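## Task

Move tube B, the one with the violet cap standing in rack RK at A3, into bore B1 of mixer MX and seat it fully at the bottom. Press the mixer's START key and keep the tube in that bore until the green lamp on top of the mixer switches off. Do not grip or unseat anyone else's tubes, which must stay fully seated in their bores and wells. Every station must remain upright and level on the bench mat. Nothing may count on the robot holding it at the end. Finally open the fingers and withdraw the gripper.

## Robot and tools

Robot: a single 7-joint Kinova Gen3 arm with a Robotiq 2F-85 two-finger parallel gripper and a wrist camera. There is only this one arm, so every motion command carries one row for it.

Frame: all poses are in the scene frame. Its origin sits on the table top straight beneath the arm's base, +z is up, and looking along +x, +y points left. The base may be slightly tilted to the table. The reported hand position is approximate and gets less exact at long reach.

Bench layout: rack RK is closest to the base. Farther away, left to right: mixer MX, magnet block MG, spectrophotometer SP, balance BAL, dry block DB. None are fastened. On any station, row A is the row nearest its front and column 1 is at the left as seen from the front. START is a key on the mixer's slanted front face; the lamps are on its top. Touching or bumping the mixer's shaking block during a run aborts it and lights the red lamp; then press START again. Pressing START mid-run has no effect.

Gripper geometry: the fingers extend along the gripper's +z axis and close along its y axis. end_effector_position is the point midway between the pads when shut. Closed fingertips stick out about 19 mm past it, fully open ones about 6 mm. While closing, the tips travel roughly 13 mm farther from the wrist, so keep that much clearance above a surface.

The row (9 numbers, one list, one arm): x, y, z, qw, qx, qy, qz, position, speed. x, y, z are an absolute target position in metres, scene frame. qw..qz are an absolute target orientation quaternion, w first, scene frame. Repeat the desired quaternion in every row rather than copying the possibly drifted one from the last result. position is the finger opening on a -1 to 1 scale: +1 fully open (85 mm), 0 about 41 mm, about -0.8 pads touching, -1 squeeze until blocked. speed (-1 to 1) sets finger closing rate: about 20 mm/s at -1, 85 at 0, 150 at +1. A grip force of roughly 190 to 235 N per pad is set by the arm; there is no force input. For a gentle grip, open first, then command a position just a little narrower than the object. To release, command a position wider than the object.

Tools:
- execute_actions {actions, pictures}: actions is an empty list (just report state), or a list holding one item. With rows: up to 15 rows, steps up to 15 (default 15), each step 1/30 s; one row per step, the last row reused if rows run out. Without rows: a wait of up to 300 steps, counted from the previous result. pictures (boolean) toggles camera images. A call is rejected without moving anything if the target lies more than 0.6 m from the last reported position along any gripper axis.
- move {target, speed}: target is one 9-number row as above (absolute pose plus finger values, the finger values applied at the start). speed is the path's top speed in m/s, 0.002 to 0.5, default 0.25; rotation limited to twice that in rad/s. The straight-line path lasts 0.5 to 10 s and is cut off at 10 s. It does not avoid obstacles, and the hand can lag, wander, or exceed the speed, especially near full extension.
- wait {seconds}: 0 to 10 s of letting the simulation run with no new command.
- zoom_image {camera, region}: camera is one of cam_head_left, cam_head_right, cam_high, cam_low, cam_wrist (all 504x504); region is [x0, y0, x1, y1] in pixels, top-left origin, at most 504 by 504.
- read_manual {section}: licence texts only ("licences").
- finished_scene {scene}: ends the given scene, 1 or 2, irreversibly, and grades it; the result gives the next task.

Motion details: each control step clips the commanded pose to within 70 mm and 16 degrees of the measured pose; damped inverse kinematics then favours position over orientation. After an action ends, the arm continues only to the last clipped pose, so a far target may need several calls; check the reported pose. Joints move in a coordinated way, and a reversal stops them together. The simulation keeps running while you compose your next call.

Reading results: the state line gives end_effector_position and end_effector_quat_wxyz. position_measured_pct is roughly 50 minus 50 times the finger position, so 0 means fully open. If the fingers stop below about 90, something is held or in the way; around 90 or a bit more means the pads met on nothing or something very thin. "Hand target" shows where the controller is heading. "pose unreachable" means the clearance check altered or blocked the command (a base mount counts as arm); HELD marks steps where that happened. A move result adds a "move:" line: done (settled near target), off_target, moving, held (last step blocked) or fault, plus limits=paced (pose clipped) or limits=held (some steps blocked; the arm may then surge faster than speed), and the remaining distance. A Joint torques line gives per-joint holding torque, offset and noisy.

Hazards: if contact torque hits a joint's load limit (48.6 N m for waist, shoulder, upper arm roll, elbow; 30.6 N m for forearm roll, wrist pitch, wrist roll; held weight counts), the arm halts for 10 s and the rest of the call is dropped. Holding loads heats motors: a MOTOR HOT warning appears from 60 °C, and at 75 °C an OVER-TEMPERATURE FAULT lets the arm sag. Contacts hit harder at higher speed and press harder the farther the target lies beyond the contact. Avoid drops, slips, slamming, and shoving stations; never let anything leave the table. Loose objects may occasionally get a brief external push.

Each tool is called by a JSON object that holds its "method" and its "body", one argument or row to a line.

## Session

{"method": "execute_actions", "body": {
  "actions": []
}}

Scene clock: 0.00 s of 9600.00 s.
end_effector_position=(+0.3199, +0.0337, +0.3662) position_measured_pct=0.0 end_effector_quat_wxyz=(+0.310, +0.943, +0.019, -0.123)
Joint positions: [-0.048  0.502 -0.737  1.629  0.563  1.811  3.827]
Joint velocities: [ 0.001  0.     0.     0.    -0.     0.    -0.001]
Joint torques (N m, as the joint torque sensors report them, + toward a larger angle): no reading
Hand target: +0.320, +0.034, +0.366; +0.310, +0.943, +0.019, -0.123

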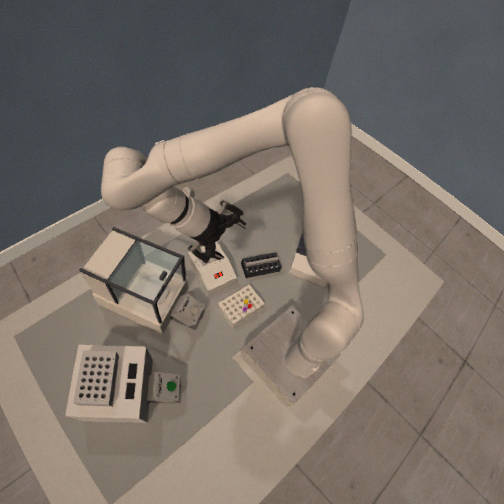

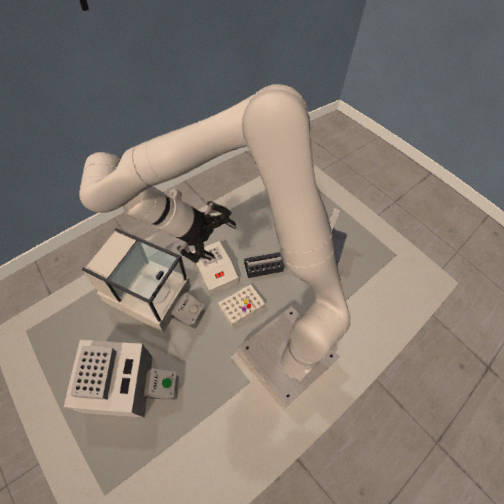

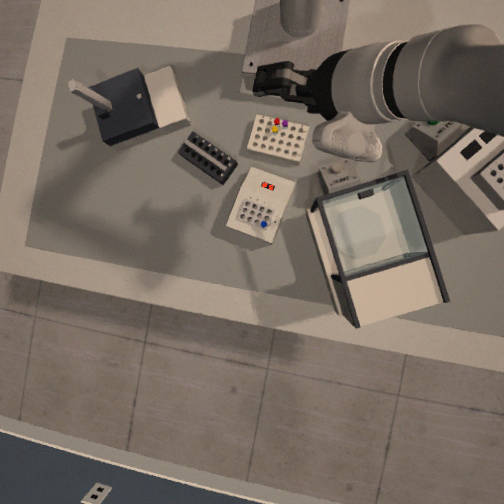

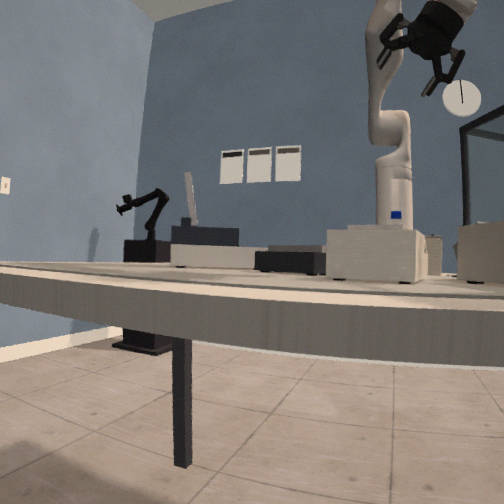

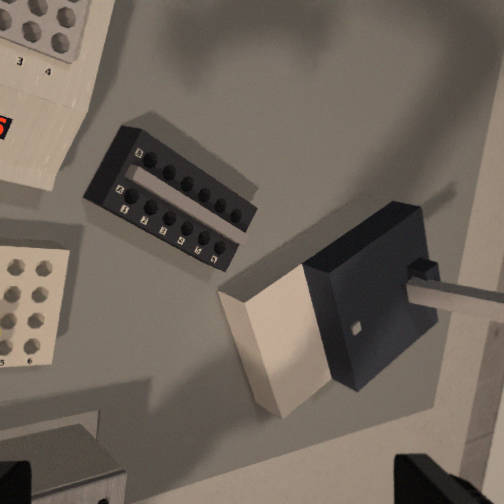

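{"method": "move", "body": {
  "target": [0.22, 0.0, 0.2, 0, 1, 0, 0, 1, 0],
  "speed": 0.2
}}

Scene clock: 3.53 s of 9600.00 s.
end_effector_position=(+0.2198, +0.0002, +0.2002) position_measured_pct=0.0 end_effector_quat_wxyz=(+0.001, +1.000, +0.001, -0.000)
Joint positions: [ 0.602  0.216 -0.8    2.454  0.311  0.562  4.23 ]
Joint velocities: [ 0.014  0.002  0.006  0.004 -0.005 -0.009  0.012]
Joint torques (N m, as the joint torque sensors report them, + toward a larger angle): [-0.46 -6.43 -0.44 -4.54 -0.29 -0.57  0.38]
Hand target: +0.220, -0.000, +0.200; +0.001, +1.000, +0.001, -0.000
Off the commanded pose: 0.000 m, 0 deg.
move: done

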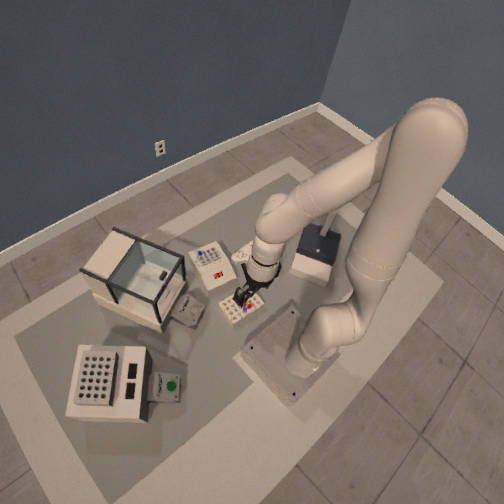

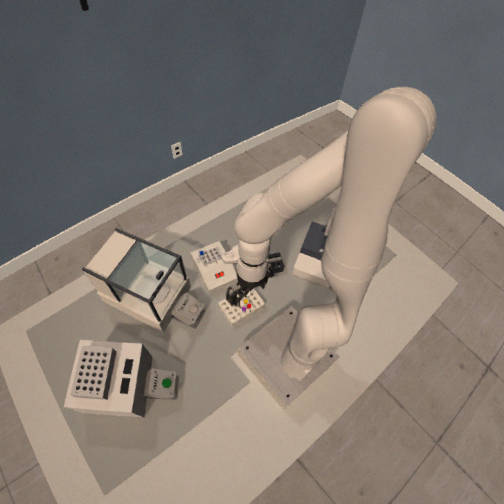

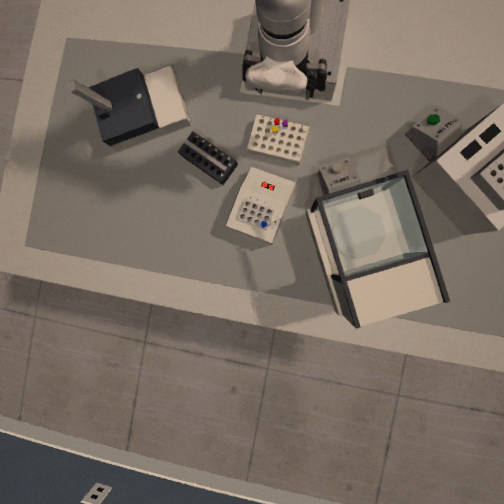

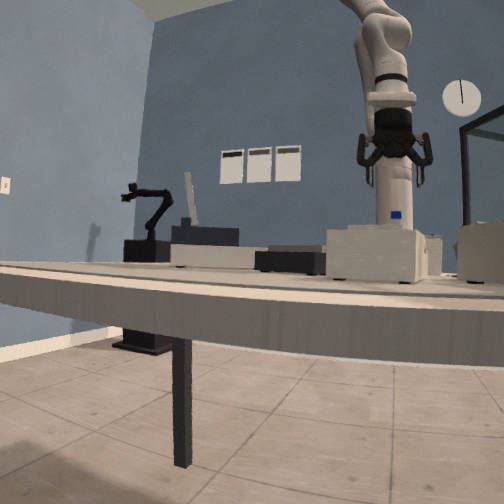

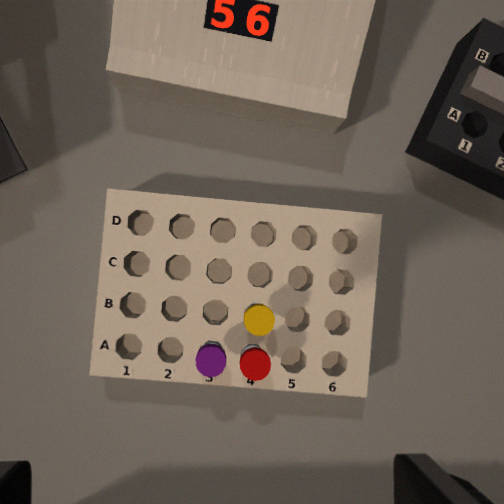

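{"method": "move", "body": {
  "target": [0.232, 0.005, 0.13, 0, 0.7071, 0.7071, 0, -0.3, 0],
  "speed": 0.15
}}

Scene clock: 17.67 s of 9600.00 s.
end_effector_position=(+0.2320, +0.0056, +0.1302) position_measured_pct=65.1 end_effector_quat_wxyz=(-0.001, +0.707, +0.707, +0.001)
Joint positions: [ 0.53   0.553 -0.843  2.514  1.069  0.471  4.998]
Joint velocities: [-0.001  0.003  0.    -0.     0.002 -0.     0.002]
Joint torques (N m, as the joint torque sensors report them, + toward a larger angle): [  0.09 -10.04  -1.88  -1.63  -0.14  -0.05   0.64]
Hand target: +0.232, +0.006, +0.130; -0.001, +0.707, +0.707, +0.001
Off the commanded pose: 0.001 m, 0 deg.
move: done

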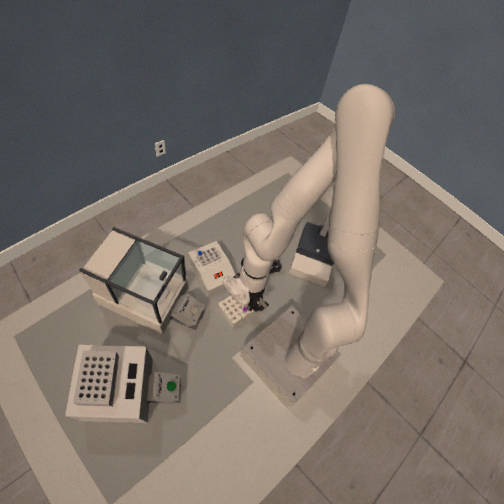

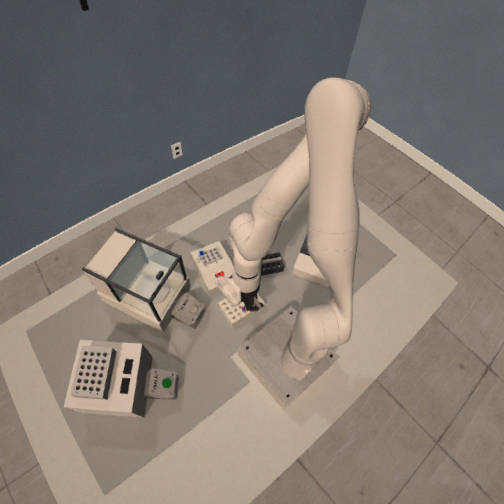

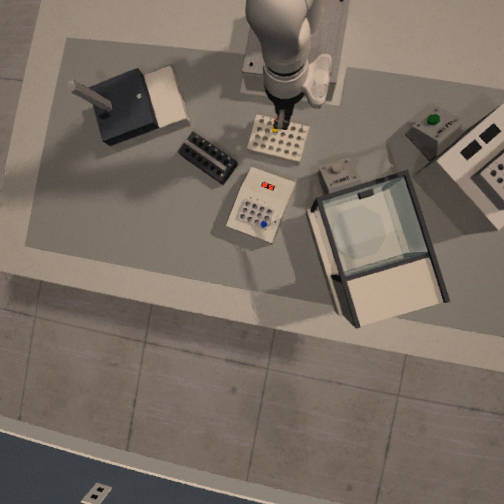

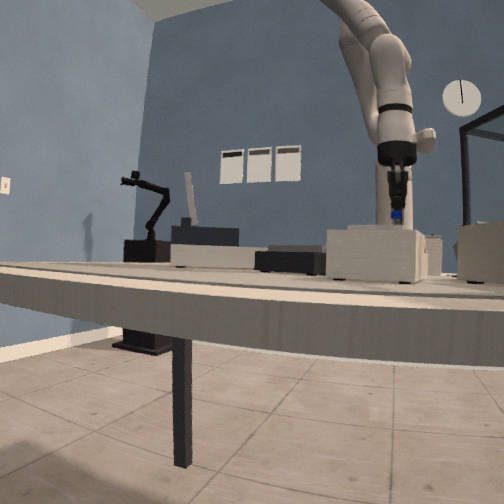

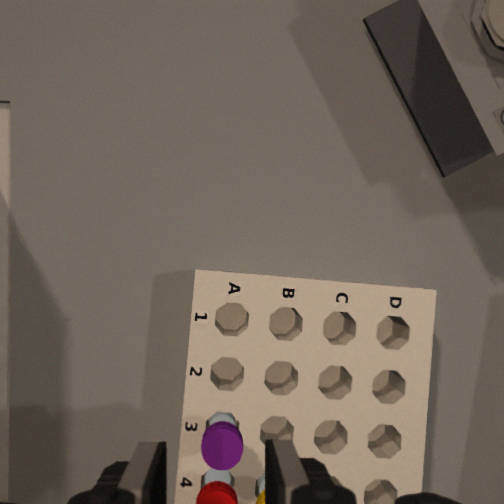

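{"method": "move", "body": {
  "target": [0.232, 0.005, 0.088, 0, 0.7071, 0.7071, 0, -0.3, 0],
  "speed": 0.06
}}

{"method": "execute_actions", "body": {
  "actions": [
    {"rows": [[0.232, 0.005, 0.088, 0, 0.7071, 0.7071, 0, -1, 0]], "steps": 15}
  ],
  "pictures": false
}}

{"method": "move", "body": {
  "target": [0.232, 0.005, 0.2, 0, 0.7071, 0.7071, 0, -1, 0],
  "speed": 0.1
}}

Scene clock: 26.13 s of 9600.00 s.
end_effector_position=(+0.2321, +0.0051, +0.0883) position_measured_pct=65.1 end_effector_quat_wxyz=(-0.001, +0.707, +0.707, -0.000)
Joint positions: [ 0.407  0.701 -0.697  2.545  1.516  0.435  4.577]
Joint velocities: [-0.006  0.012 -0.007  0.015  0.065  0.01  -0.073]
Joint torques (N m, as the joint torque sensors report them, + toward a larger angle): [  0.08 -11.42  -1.57  -0.15  -0.18  -0.28   0.4 ]
Hand target: +0.232, +0.005, +0.088; -0.001, +0.707, +0.707, -0.000
Off the commanded pose: 0.000 m, 0 deg.
move: done

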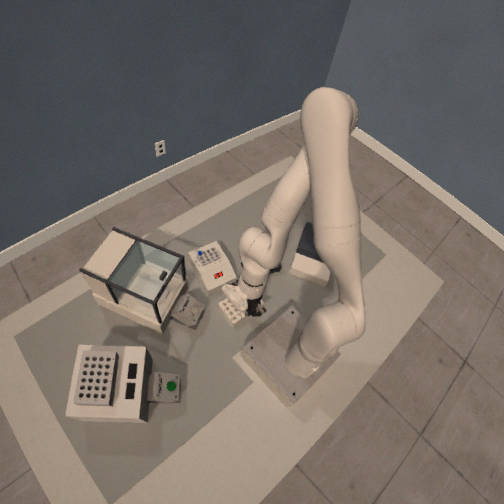

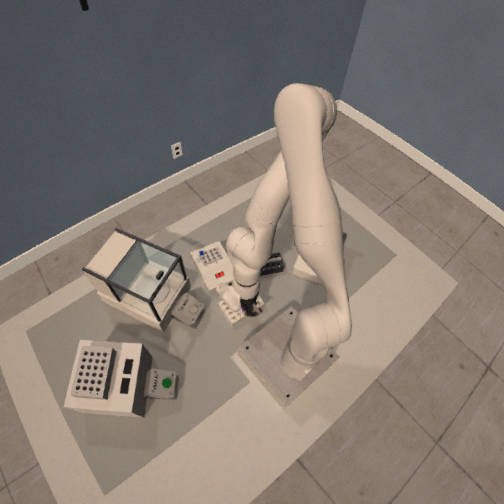

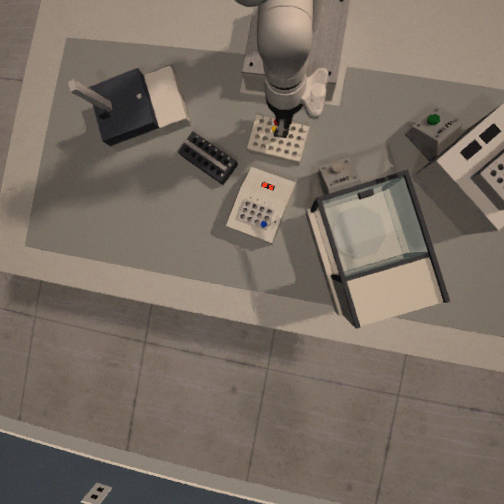

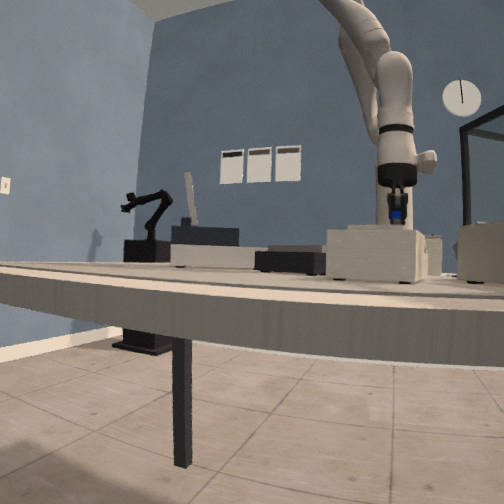

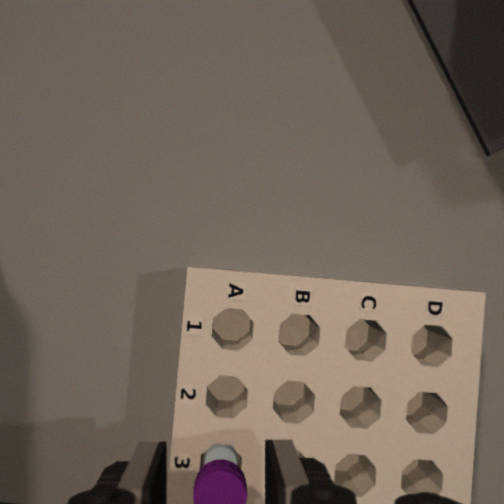

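Scene clock: 26.63 s of 9600.00 s.
end_effector_position=(+0.2322, +0.0050, +0.0882) position_measured_pct=84.5 end_effector_quat_wxyz=(+0.000, +0.707, +0.707, +0.000)
Joint positions: [ 0.406  0.702 -0.698  2.546  1.524  0.437  4.568]
Joint velocities: [-0.     0.    -0.001  0.     0.001 -0.     0.   ]
Joint torques (N m, as the joint torque sensors report them, + toward a larger angle): [ -0.79 -10.56  -1.15   0.1    0.01  -0.41   0.09]
Hand target: +0.232, +0.005, +0.088; -0.000, +0.707, +0.707, -0.000
Off the commanded pose: 0.000 m, 0 deg.
Steps of this call (steps 1 to 15: all 15 steps of this action). Readings (end_effector_position | what the end effector reports):
1: (+0.2320, +0.0051, +0.0882) | position_measured_pct=65.1
2: (+0.2320, +0.0051, +0.0882) | position_measured_pct=65.9
4: (+0.2321, +0.0050, +0.0881) | position_measured_pct=69.8
8: (+0.2321, +0.0050, +0.0881) | position_measured_pct=80.6
15: the state above

Scene clock: 28.53 s of 9600.00 s.
end_effector_position=(+0.2323, +0.0047, +0.1998) position_measured_pct=84.5 end_effector_quat_wxyz=(+0.002, +0.707, +0.708, -0.001)
Joint positions: [ 0.806  0.328 -1.104  2.417  0.522  0.643  5.544]
Joint velocities: [ 0.02  -0.001  0.001 -0.003 -0.008  0.001  0.014]
Joint torques (N m, as the joint torque sensors report them, + toward a larger angle): [-0.12 -6.91 -1.37 -4.46  0.12 -0.26 -0.01]
Hand target: +0.232, +0.004, +0.200; +0.002, +0.707, +0.707, -0.001
Off the commanded pose: 0.000 m, 0 deg.
move: done

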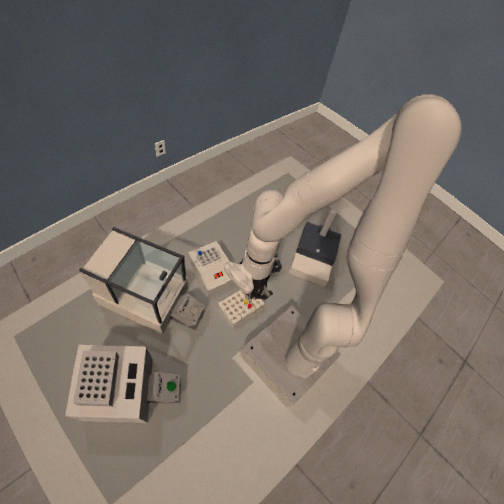

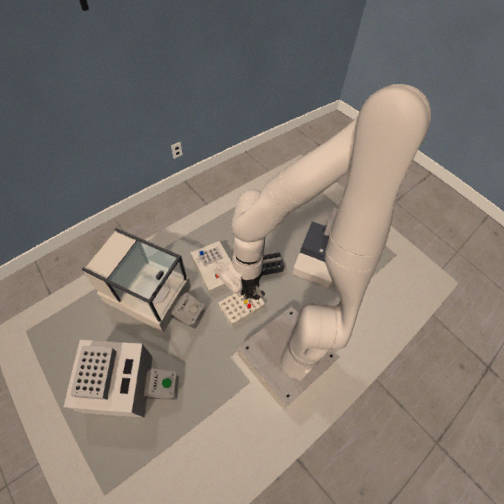

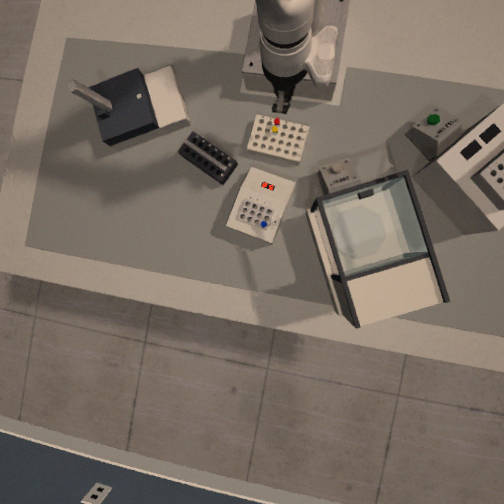

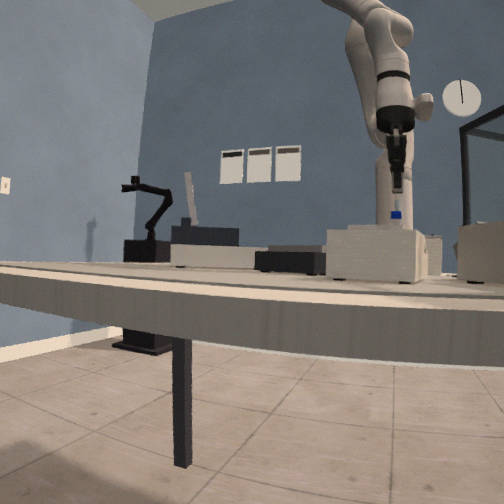

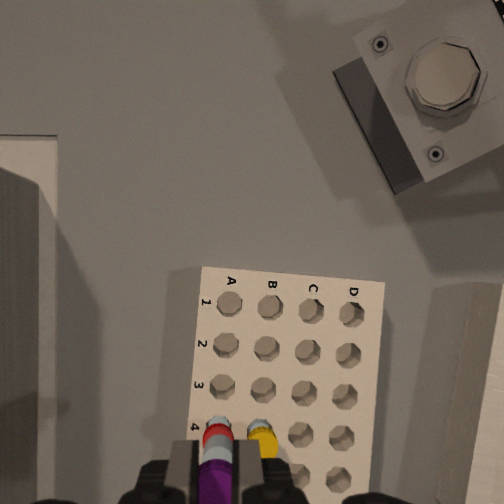

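{"method": "move", "body": {
  "target": [0.25, 0.42, 0.35, 0, 1, 0, 0, -1, 0]
}}

Scene clock: 33.90 s of 9600.00 s.
end_effector_position=(+0.2503, +0.4202, +0.3504) position_measured_pct=84.5 end_effector_quat_wxyz=(-0.001, +1.000, -0.001, +0.001)
Joint positions: [-0.613  0.556 -0.748  1.364  0.377  1.371  3.315]
Joint velocities: [-0.01   0.007 -0.002 -0.005  0.001  0.005 -0.003]
Joint torques (N m, as the joint torque sensors report them, + toward a larger angle): [ -0.49 -17.05  -2.79  -8.62  -0.11  -0.16   0.23]
Hand target: +0.250, +0.420, +0.350; -0.001, +1.000, -0.001, +0.000
Off the commanded pose: 0.001 m, 0 deg.
move: done

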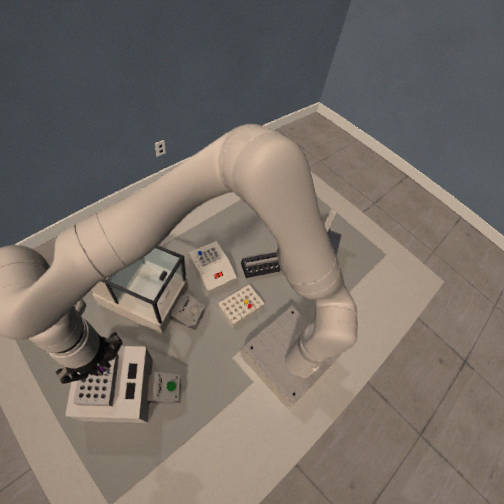

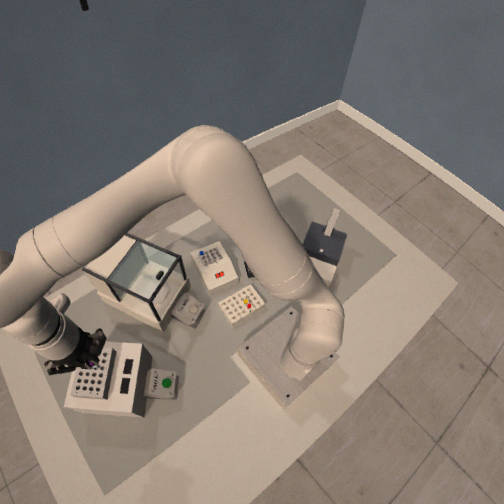

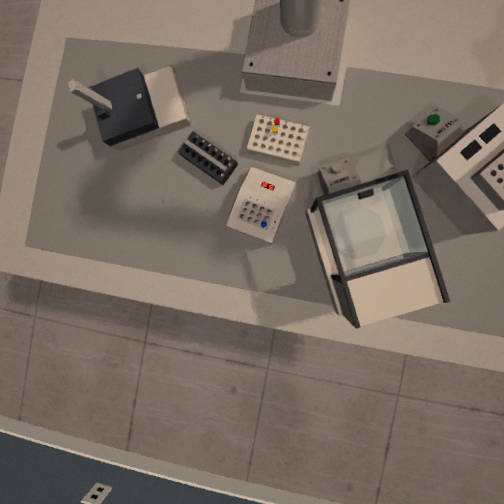

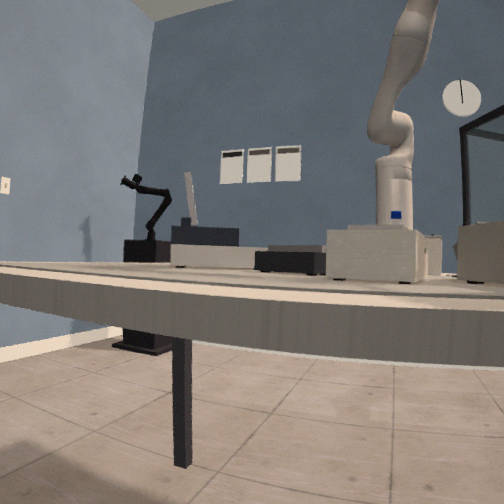

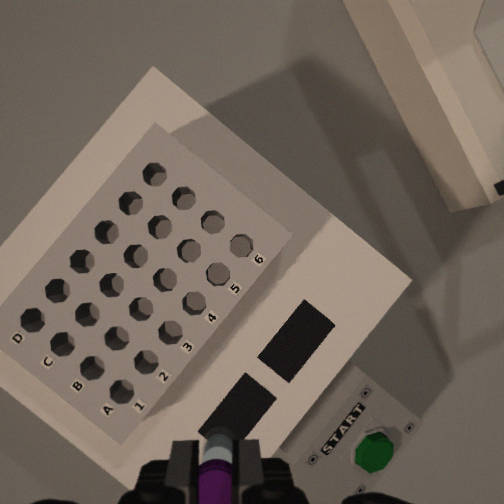

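{"method": "move", "body": {
  "target": [0.255, 0.481, 0.258, 0, 1, 0, 0, -1, 0],
  "speed": 0.12
}}

Scene clock: 39.57 s of 9600.00 s.
end_effector_position=(+0.2551, +0.4811, +0.2583) position_measured_pct=84.5 end_effector_quat_wxyz=(-0.000, +1.000, +0.000, -0.000)
Joint positions: [-0.735  0.758 -0.689  1.315  0.481  1.242  3.235]
Joint velocities: [-0.004  0.005 -0.    -0.001  0.001 -0.     0.001]
Joint torques (N m, as the joint torque sensors report them, + toward a larger angle): [ -0.48 -20.03  -3.34  -6.75  -0.02  -0.15   0.  ]
Hand target: +0.255, +0.481, +0.258; -0.000, +1.000, +0.000, -0.000
Off the commanded pose: 0.000 m, 0 deg.
move: done

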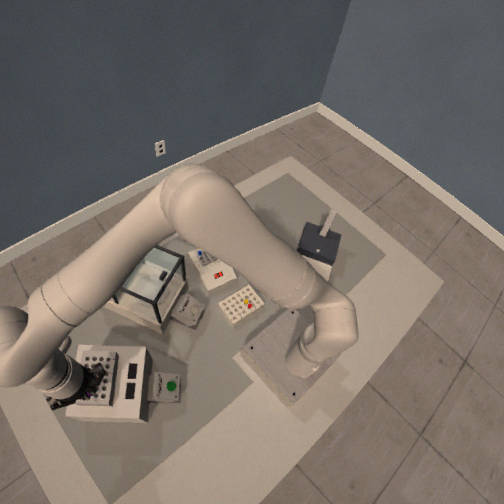

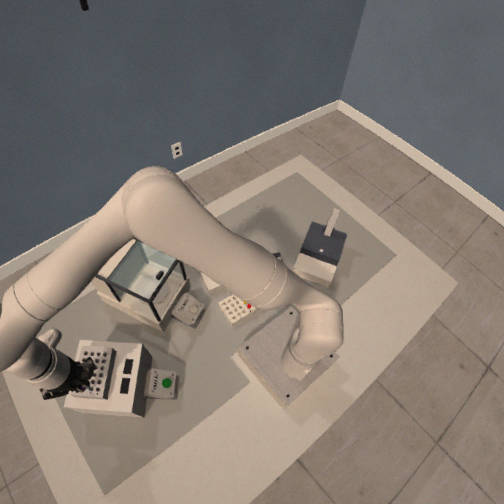

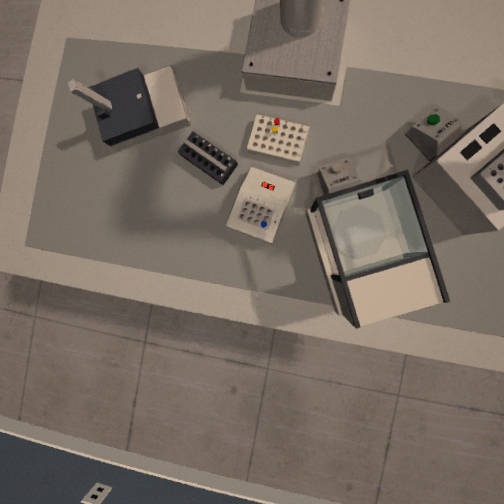

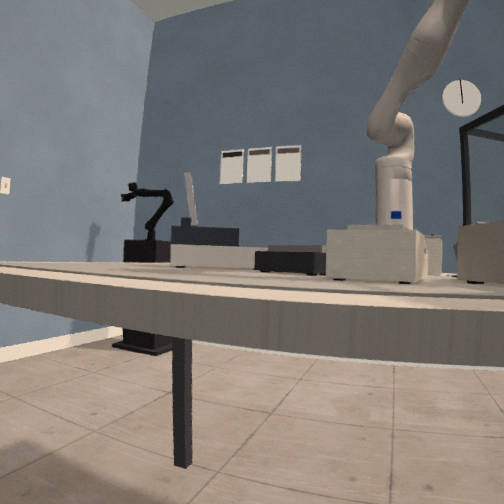

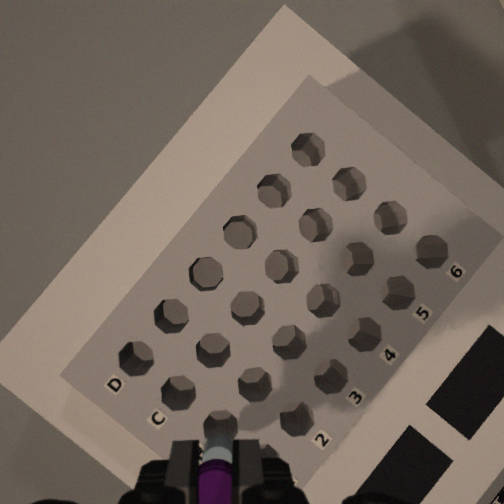

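{"method": "move", "body": {
  "target": [0.259, 0.480, 0.256, 0, 1, 0, 0, -1, 0],
  "speed": 0.05
}}

{"method": "move", "body": {
  "target": [0.259, 0.480, 0.215, 0, 1, 0, 0, -1, 0],
  "speed": 0.04
}}

Scene clock: 43.87 s of 9600.00 s.
end_effector_position=(+0.2590, +0.4800, +0.2560) position_measured_pct=84.5 end_effector_quat_wxyz=(+0.000, +1.000, +0.000, +0.000)
Joint positions: [-0.73   0.763 -0.687  1.314  0.484  1.239  3.241]
Joint velocities: [ 0.001  0.     0.001 -0.002 -0.001 -0.     0.   ]
Joint torques (N m, as the joint torque sensors report them, + toward a larger angle): [  0.1  -20.78  -3.08  -7.14   0.15   0.04   0.46]
Hand target: +0.259, +0.480, +0.256; +0.000, +1.000, +0.000, +0.000
Off the commanded pose: 0.000 m, 0 deg.
move: done

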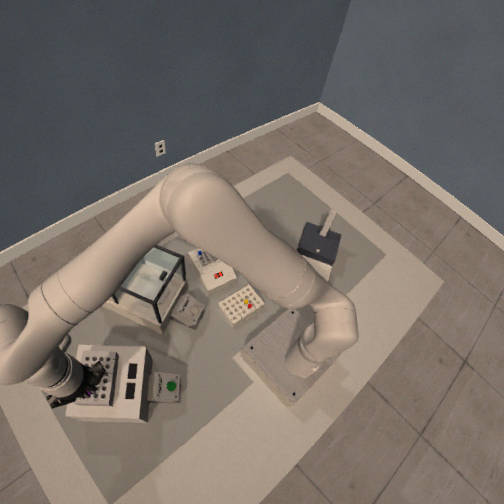

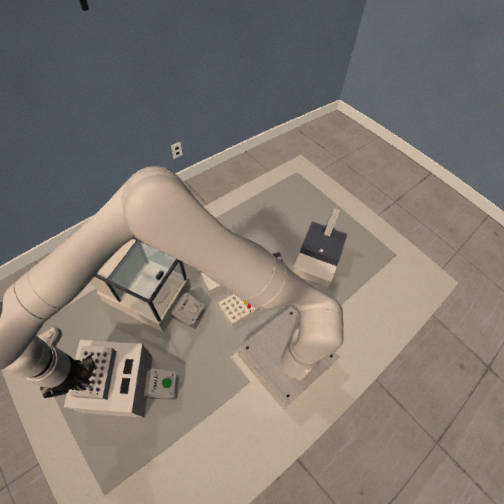

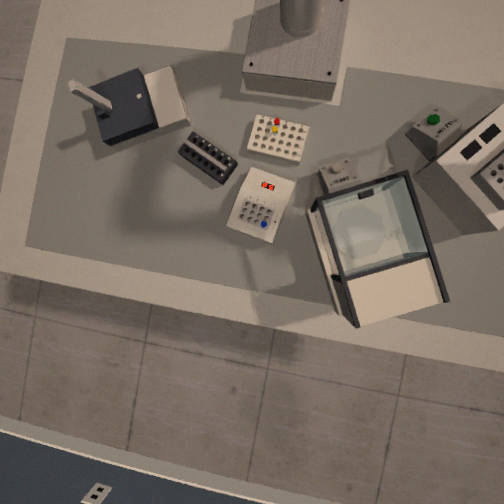

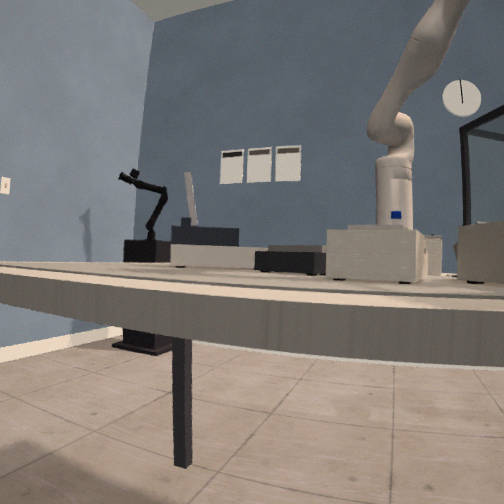

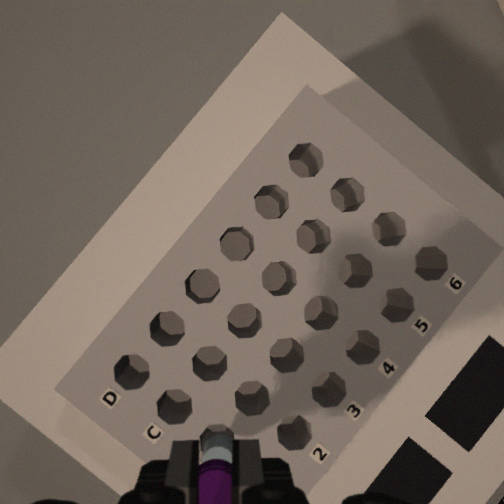

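Scene clock: 45.13 s of 9600.00 s.
end_effector_position=(+0.2581, +0.4806, +0.2180) position_measured_pct=84.5 end_effector_quat_wxyz=(-0.001, +1.000, +0.001, +0.000)
Joint positions: [-0.734  0.804 -0.67   1.37   0.514  1.149  3.214]
Joint velocities: [-0.    -0.002  0.001  0.006  0.002 -0.005 -0.002]
Joint torques (N m, as the joint torque sensors report them, + toward a larger angle): [ -0.29 -17.03  -1.85  -7.12   0.74  -1.71   0.3 ]
Hand target: +0.259, +0.480, +0.215; -0.000, +1.000, +0.000, -0.000
Off the commanded pose: 0.003 m, 0 deg.
move: done

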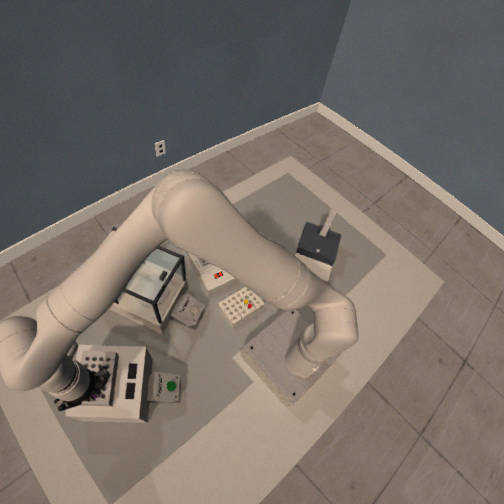

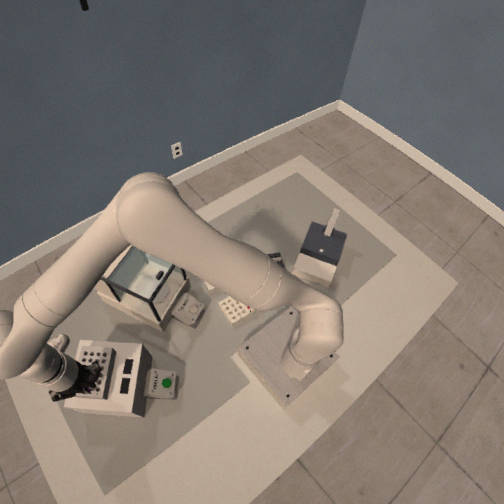

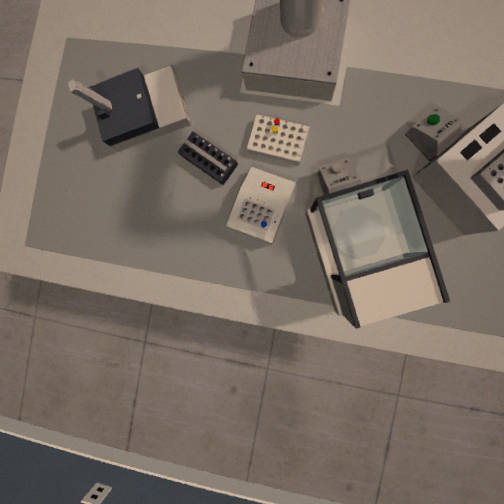

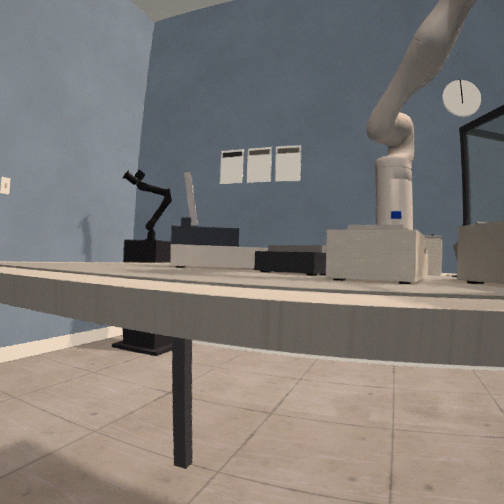

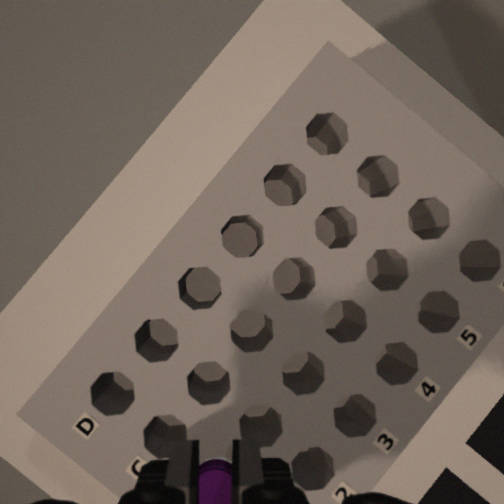

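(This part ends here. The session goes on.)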